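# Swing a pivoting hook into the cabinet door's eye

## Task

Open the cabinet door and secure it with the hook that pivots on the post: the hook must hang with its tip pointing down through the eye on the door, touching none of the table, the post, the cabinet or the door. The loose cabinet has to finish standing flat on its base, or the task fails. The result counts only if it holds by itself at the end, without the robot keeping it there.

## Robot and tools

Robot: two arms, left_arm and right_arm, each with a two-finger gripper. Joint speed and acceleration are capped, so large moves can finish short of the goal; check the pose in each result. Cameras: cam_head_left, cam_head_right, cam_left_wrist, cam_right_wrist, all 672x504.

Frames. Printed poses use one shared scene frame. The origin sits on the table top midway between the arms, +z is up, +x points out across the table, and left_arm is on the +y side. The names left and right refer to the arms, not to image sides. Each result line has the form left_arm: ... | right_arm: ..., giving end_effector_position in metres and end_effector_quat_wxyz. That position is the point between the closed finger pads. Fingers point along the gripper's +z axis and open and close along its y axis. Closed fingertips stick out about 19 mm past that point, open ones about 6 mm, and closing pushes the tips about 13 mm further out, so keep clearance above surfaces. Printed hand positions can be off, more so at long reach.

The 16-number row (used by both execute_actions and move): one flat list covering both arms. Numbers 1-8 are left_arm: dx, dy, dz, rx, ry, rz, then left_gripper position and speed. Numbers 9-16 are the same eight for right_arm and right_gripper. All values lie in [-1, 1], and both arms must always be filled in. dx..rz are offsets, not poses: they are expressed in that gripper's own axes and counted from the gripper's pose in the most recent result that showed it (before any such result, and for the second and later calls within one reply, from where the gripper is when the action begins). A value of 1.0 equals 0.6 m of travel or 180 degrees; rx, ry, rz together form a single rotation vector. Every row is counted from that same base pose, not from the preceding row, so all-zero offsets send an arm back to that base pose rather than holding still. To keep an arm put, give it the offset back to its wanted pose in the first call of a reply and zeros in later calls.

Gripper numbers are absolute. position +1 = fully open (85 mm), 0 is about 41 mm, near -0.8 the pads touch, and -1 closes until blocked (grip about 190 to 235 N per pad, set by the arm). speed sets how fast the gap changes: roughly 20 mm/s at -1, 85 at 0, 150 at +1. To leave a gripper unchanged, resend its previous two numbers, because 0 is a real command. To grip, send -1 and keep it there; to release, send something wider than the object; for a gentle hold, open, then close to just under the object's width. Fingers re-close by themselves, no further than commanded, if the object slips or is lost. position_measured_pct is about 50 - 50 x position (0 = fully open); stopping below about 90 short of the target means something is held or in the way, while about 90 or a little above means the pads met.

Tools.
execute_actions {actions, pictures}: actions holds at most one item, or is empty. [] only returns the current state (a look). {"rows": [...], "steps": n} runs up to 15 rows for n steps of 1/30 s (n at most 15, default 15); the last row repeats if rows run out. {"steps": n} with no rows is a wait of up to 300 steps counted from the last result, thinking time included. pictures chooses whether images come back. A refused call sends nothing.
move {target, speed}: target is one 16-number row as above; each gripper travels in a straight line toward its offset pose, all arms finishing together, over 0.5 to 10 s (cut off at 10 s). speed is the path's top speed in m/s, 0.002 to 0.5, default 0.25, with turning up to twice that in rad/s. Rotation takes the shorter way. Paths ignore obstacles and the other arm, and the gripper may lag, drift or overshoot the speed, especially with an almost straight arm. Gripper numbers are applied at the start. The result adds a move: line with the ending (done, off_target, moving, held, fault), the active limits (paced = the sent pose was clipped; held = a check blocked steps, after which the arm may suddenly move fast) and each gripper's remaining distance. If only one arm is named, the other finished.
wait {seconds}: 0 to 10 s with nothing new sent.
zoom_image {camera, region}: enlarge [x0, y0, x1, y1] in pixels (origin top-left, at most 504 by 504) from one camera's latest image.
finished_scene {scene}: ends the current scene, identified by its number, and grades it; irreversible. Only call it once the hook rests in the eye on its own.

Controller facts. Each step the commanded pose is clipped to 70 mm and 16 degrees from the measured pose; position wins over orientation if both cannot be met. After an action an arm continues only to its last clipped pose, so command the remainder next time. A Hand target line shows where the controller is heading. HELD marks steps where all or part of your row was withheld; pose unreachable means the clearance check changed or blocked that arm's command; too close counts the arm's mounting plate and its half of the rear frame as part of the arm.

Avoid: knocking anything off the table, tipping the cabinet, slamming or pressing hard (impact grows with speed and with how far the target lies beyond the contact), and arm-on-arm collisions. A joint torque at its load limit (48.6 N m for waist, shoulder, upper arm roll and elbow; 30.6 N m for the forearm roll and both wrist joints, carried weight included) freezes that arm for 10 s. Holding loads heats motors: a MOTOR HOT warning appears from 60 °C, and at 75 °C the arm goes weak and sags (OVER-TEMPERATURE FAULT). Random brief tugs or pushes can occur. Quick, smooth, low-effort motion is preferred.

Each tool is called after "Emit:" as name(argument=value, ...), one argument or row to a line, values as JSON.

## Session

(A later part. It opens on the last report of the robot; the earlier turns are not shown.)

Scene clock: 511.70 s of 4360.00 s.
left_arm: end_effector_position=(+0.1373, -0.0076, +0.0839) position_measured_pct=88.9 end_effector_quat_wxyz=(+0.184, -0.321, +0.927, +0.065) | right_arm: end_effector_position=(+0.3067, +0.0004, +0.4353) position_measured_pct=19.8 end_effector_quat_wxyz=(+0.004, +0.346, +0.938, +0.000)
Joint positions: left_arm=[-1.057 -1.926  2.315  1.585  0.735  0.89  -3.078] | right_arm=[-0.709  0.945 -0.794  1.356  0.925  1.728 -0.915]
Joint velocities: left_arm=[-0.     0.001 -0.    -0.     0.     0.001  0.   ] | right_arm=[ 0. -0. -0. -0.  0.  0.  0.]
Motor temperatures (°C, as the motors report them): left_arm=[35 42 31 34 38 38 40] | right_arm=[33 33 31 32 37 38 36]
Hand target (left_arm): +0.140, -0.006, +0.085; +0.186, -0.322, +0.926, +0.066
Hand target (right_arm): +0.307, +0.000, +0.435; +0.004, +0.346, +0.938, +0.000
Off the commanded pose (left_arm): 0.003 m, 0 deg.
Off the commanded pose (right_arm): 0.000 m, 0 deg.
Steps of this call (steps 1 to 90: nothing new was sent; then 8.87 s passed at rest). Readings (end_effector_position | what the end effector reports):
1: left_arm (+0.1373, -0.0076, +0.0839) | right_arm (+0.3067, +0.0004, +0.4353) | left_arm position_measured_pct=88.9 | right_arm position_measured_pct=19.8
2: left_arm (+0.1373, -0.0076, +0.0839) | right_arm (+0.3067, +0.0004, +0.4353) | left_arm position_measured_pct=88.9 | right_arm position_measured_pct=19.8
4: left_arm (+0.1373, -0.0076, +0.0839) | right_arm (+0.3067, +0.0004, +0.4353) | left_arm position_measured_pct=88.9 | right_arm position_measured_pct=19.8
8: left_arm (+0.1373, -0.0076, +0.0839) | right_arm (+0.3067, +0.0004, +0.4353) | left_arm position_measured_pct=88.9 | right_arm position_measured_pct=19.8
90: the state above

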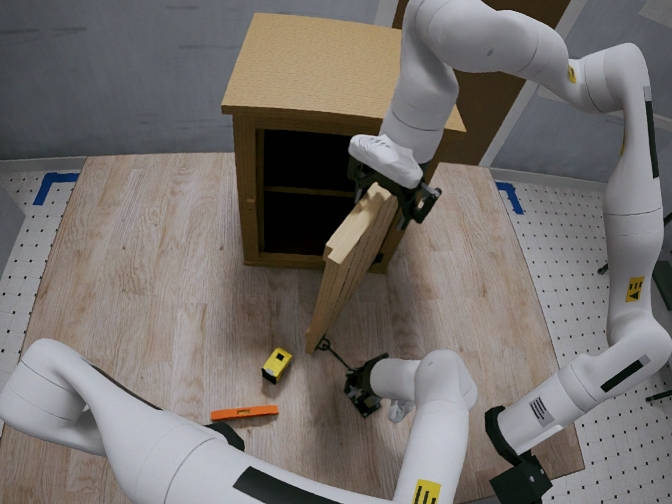

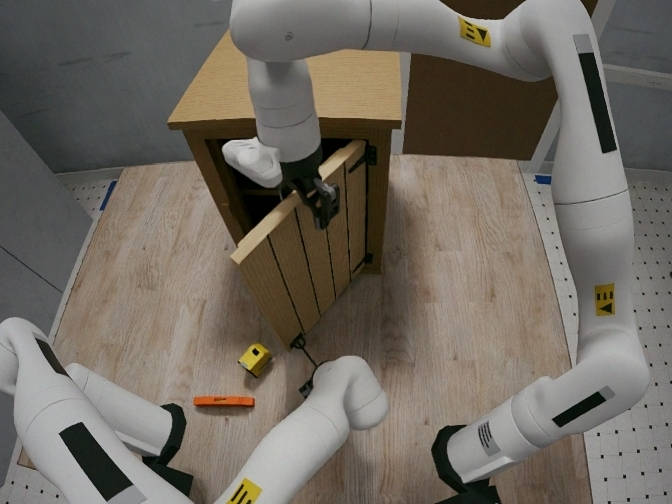

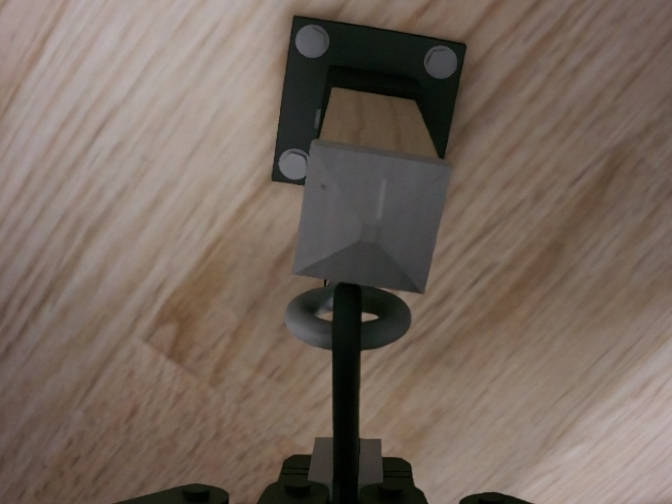

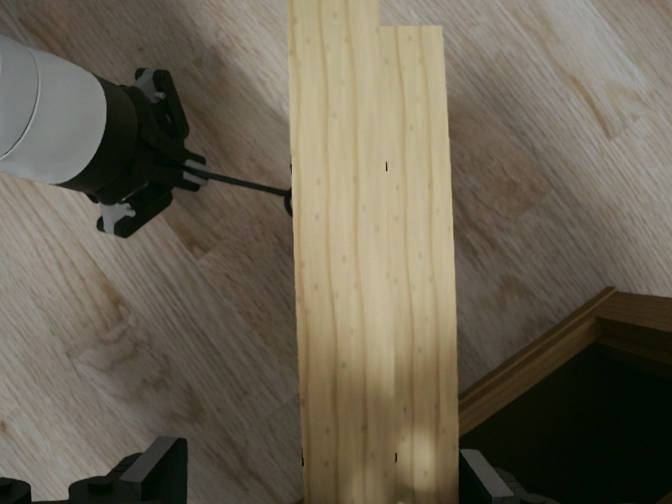

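Emit:
execute_actions(
  actions=[
    {"rows": [[0,0,0,0,0,0,0.3,-0.5,0,0,0,0,0,0,0.6,0]], "steps": 15},
  ],
  pictures=false,
)

Emit:
move(
  target=[0,0,-0.1,0,0,0,0.3,-0.5,0,0,0,0,0,0,0.6,0],
  speed=0.05,
)

Emit:
zoom_image(
  camera="cam_head_left",
  region=[270, 300, 400, 400],
)

Emit:
zoom_image(
  camera="cam_head_right",
  region=[250, 300, 380, 400],
)

Scene clock: 519.60 s of 4360.00 s.
left_arm: end_effector_position=(+0.1373, -0.0076, +0.0839) position_measured_pct=66.3 end_effector_quat_wxyz=(+0.184, -0.321, +0.927, +0.065) | right_arm: end_effector_position=(+0.3067, +0.0004, +0.4353) position_measured_pct=19.8 end_effector_quat_wxyz=(+0.004, +0.346, +0.938, +0.000)
Joint positions: left_arm=[-1.057 -1.926  2.315  1.585  0.735  0.89  -3.078] | right_arm=[-0.709  0.945 -0.794  1.356  0.925  1.728 -0.915]
Joint velocities: left_arm=[ 0.001 -0.    -0.    -0.     0.    -0.001  0.002] | right_arm=[-0.    -0.     0.    -0.     0.001 -0.     0.001]
Motor temperatures (°C, as the motors report them): left_arm=[35 43 31 34 38 38 40] | right_arm=[33 33 31 32 37 38 36]
Hand target (left_arm): +0.137, -0.008, +0.084; +0.184, -0.321, +0.927, +0.065
Hand target (right_arm): +0.307, +0.000, +0.435; +0.004, +0.346, +0.938, +0.000
Off the commanded pose (left_arm): 0.000 m, 0 deg.
Off the commanded pose (right_arm): 0.000 m, 0 deg.
Steps of this call (steps 1 to 90: nothing new was sent; then 4.40 s passed at rest; steps 91 to 105: all 15 steps of this action). Readings (end_effector_position | what the end effector reports):
91: left_arm (+0.1372, -0.0077, +0.0838) | right_arm (+0.3067, +0.0004, +0.4353) | left_arm position_measured_pct=88.9 | right_arm position_measured_pct=19.8
92: left_arm (+0.1371, -0.0078, +0.0837) | right_arm (+0.3067, +0.0004, +0.4353) | left_arm position_measured_pct=88.9 | right_arm position_measured_pct=19.8
94: left_arm (+0.1372, -0.0077, +0.0836) | right_arm (+0.3067, +0.0004, +0.4353) | left_arm position_measured_pct=86.1 | right_arm position_measured_pct=19.8
98: left_arm (+0.1374, -0.0075, +0.0838) | right_arm (+0.3067, +0.0004, +0.4353) | left_arm position_measured_pct=79.4 | right_arm position_measured_pct=19.8
105: the state above

Scene clock: 521.93 s of 4360.00 s.
left_arm: end_effector_position=(+0.1193, -0.0220, +0.1391) position_measured_pct=34.9 end_effector_quat_wxyz=(+0.183, -0.321, +0.927, +0.065) | right_arm: end_effector_position=(+0.3067, +0.0004, +0.4353) position_measured_pct=19.8 end_effector_quat_wxyz=(+0.004, +0.346, +0.938, +0.000)
Joint positions: left_arm=[-1.012 -1.847  2.27   1.554  0.682  1.016 -3.04 ] | right_arm=[-0.709  0.945 -0.794  1.356  0.925  1.728 -0.915]
Joint velocities: left_arm=[ 0.001  0.001 -0.     0.    -0.001  0.002  0.002] | right_arm=[-0.     0.    -0.001 -0.    -0.    -0.001  0.   ]
Motor temperatures (°C, as the motors report them): left_arm=[35 43 31 34 38 38 40] | right_arm=[33 33 31 32 37 38 36]
Hand target (left_arm): +0.119, -0.022, +0.139; +0.183, -0.321, +0.927, +0.065
Hand target (right_arm): +0.307, +0.000, +0.435; +0.004, +0.346, +0.938, +0.000
Off the commanded pose (left_arm): 0.000 m, 0 deg.
Off the commanded pose (right_arm): 0.000 m, 0 deg.
move: done

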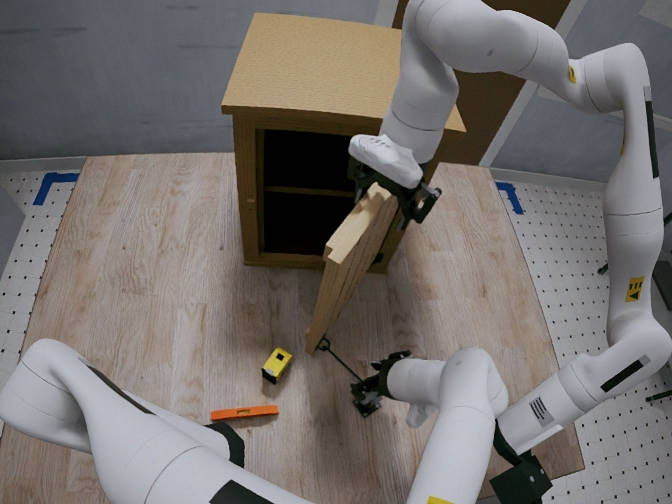

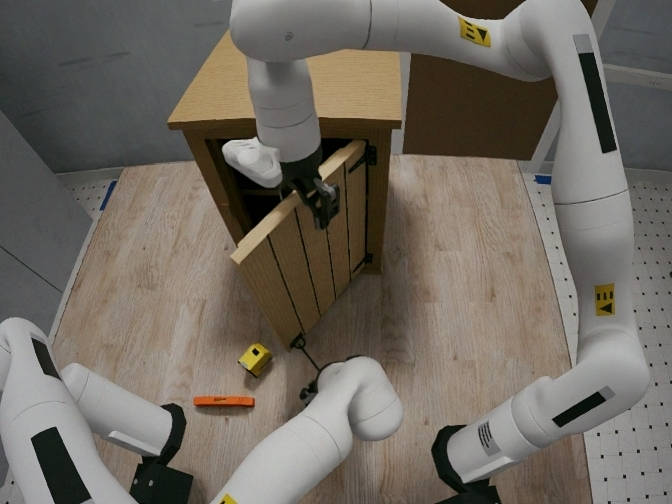

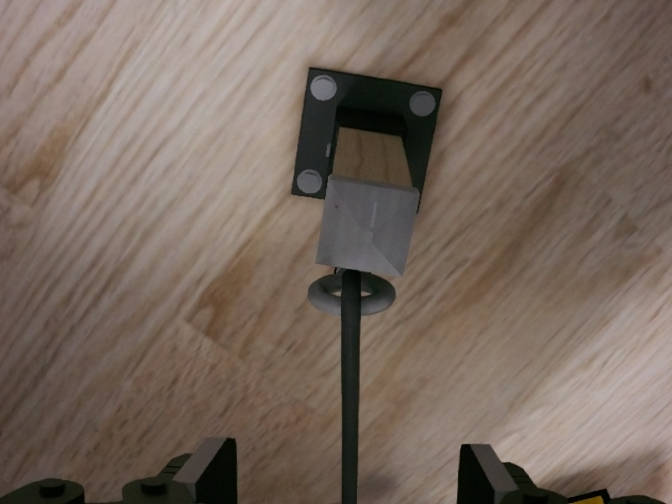

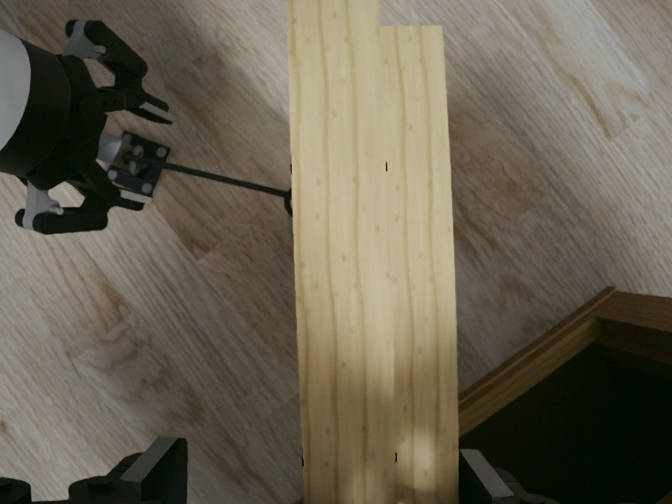

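Region (270, 300, 400, 400) of cam_head_left's 672x504 image, scaled by 3.877, with more detail than that image has; it fills the top 388 rows of this view, and the rest is white.

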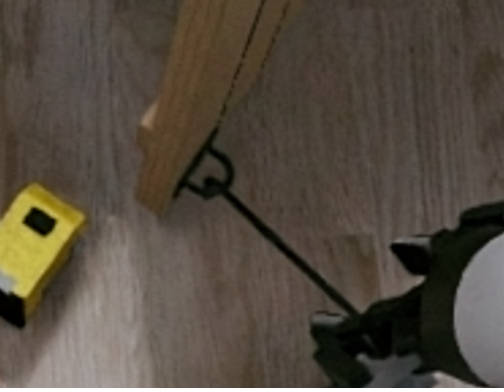

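Region (250, 300, 380, 400) of cam_head_right's 672x504 image, scaled by 3.877, with more detail than that image has; it fills the top 388 rows of this view, and the rest is white.

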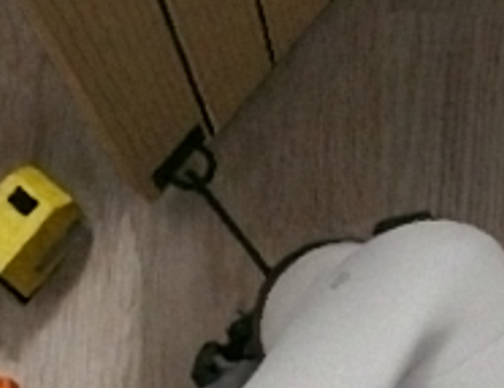

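Hook rests in the eye. Release the door.

Emit:
move(
  target=[0,0,0,0,0,0,0.3,-0.5,0,0.01,0,0,0,0,0.6,0],
  speed=0.02,
)

Emit:
move(
  target=[0,0,-0.1,0,0,0,0.3,-0.5,0,0,-0.1,0,0,0,0.6,0],
  speed=0.06,
)

Emit:
zoom_image(
  camera="cam_head_left",
  region=[270, 300, 400, 400],
)

Emit:
zoom_image(
  camera="cam_head_right",
  region=[250, 300, 380, 400],
)

Scene clock: 530.47 s of 4360.00 s.
left_arm: end_effector_position=(+0.1193, -0.0220, +0.1391) position_measured_pct=34.9 end_effector_quat_wxyz=(+0.183, -0.321, +0.927, +0.065) | right_arm: end_effector_position=(+0.3107, +0.0049, +0.4354) position_measured_pct=19.8 end_effector_quat_wxyz=(+0.004, +0.346, +0.938, +0.001)
Joint positions: left_arm=[-1.012 -1.847  2.27   1.554  0.682  1.016 -3.04 ] | right_arm=[-0.712  0.954 -0.79   1.333  0.932  1.733 -0.902]
Joint velocities: left_arm=[ 0.001 -0.001  0.     0.002 -0.001 -0.     0.001] | right_arm=[-0.001  0.002  0.    -0.002  0.     0.003  0.001]
Motor temperatures (°C, as the motors report them): left_arm=[35 43 31 34 38 38 40] | right_arm=[33 33 31 32 37 38 36]
Hand target (left_arm): +0.119, -0.022, +0.139; +0.183, -0.321, +0.927, +0.065
Hand target (right_arm): +0.311, +0.005, +0.435; +0.004, +0.346, +0.938, +0.000
Off the commanded pose (left_arm): 0.000 m, 0 deg.
Off the commanded pose (right_arm): 0.000 m, 0 deg.
After step 90, 4.83 s passed at rest.
move: done

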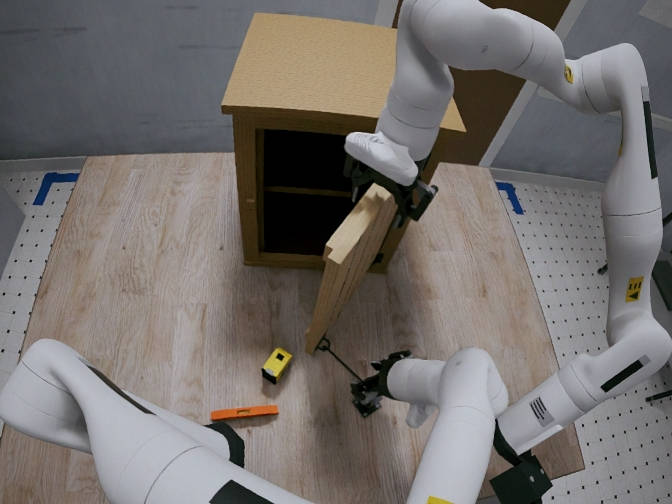

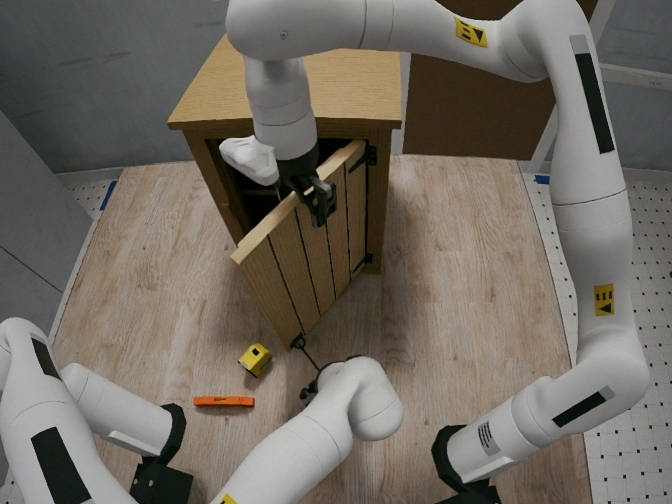

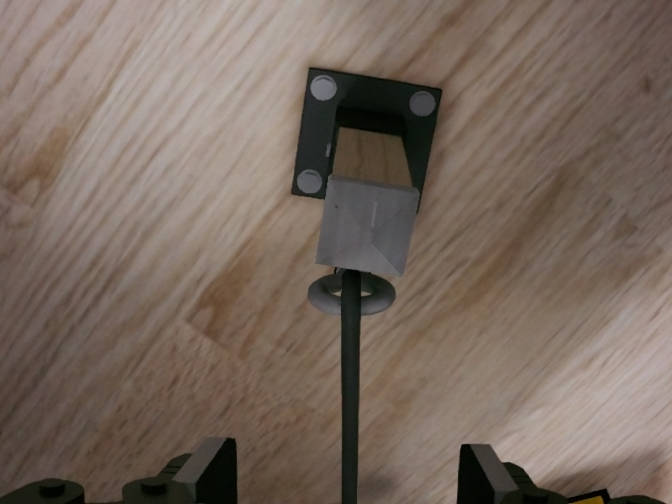

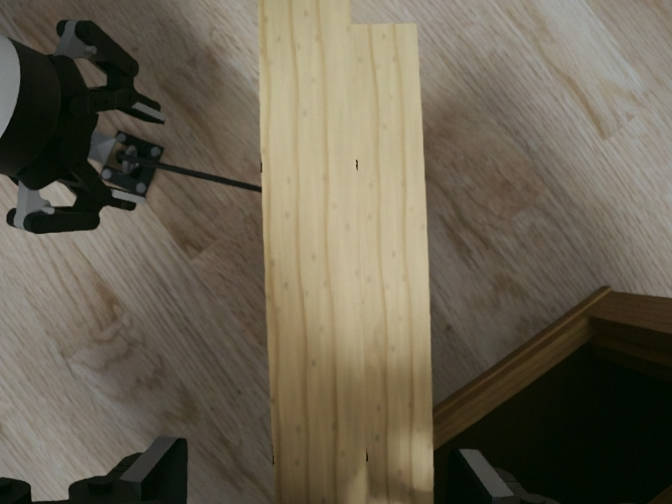

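Scene clock: 531.77 s of 4360.00 s.
left_arm: end_effector_position=(+0.1013, -0.0364, +0.1943) position_measured_pct=34.9 end_effector_quat_wxyz=(+0.183, -0.321, +0.927, +0.065) | right_arm: end_effector_position=(+0.3105, +0.0049, +0.4953) position_measured_pct=19.8 end_effector_quat_wxyz=(+0.004, +0.346, +0.938, +0.001)
Joint positions: left_arm=[-0.981 -1.776  2.226  1.494  0.629  1.15  -3.001] | right_arm=[-0.79   0.933 -0.797  1.181  0.904  1.863 -0.845]
Joint velocities: left_arm=[ 0.001  0.001 -0.     0.     0.     0.002 -0.   ] | right_arm=[-0.003  0.001 -0.    -0.004  0.001  0.004  0.002]
Motor temperatures (°C, as the motors report them): left_arm=[35 43 31 34 38 38 40] | right_arm=[33 33 31 32 37 38 36]
Hand target (left_arm): +0.101, -0.036, +0.194; +0.183, -0.321, +0.927, +0.065
Hand target (right_arm): +0.310, +0.005, +0.495; +0.004, +0.346, +0.938, +0.001
Off the commanded pose (left_arm): 0.000 m, 0 deg.
Off the commanded pose (right_arm): 0.000 m, 0 deg.
move: done

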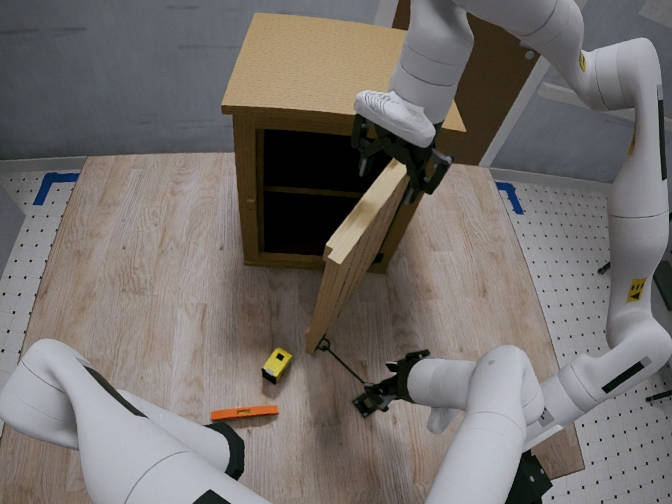

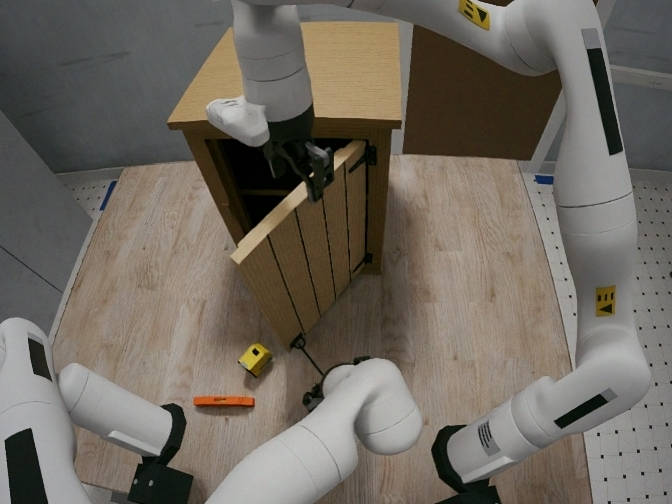

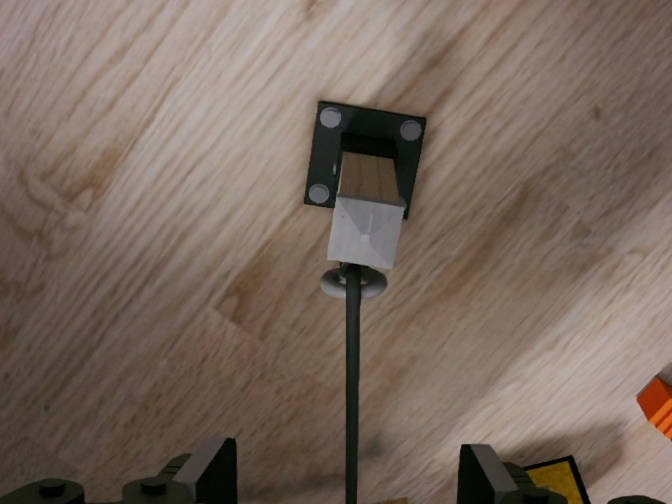

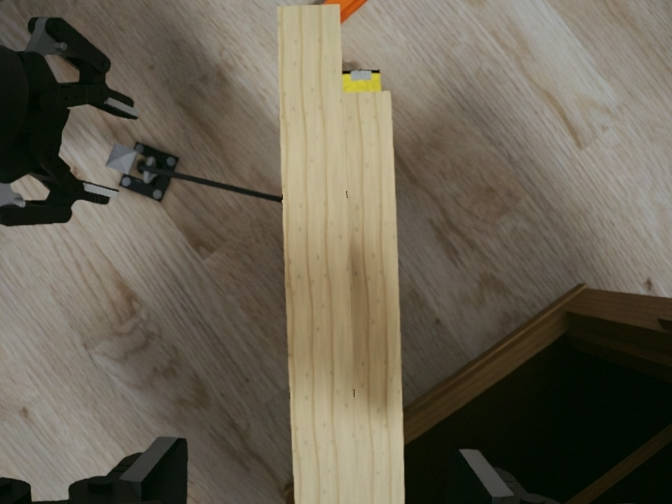

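Region (270, 300, 400, 400) of cam_head_left's 672x504 image, scaled by 3.877, with more detail than that image has; it fills the top 388 rows of this view, and the rest is white.

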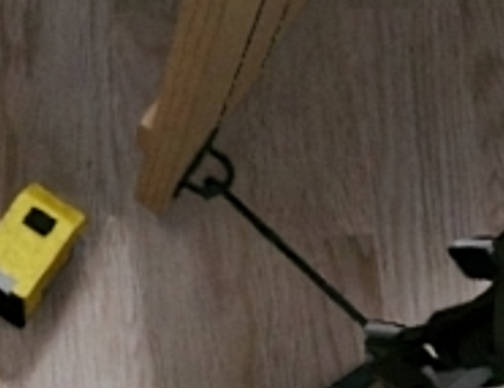

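Region (250, 300, 380, 400) of cam_head_right's 672x504 image, scaled by 3.877, with more detail than that image has; it fills the top 388 rows of this view, and the rest is white.

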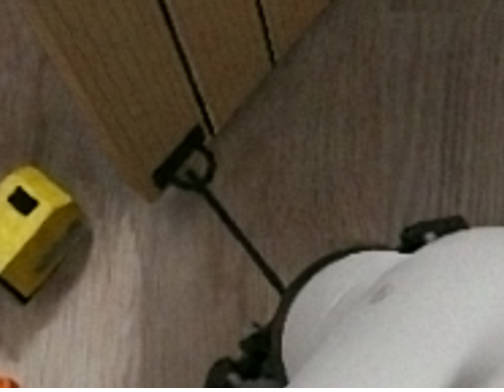

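Emit:
finished_scene(
  scene=1,
)

The scene is finished: the task was done.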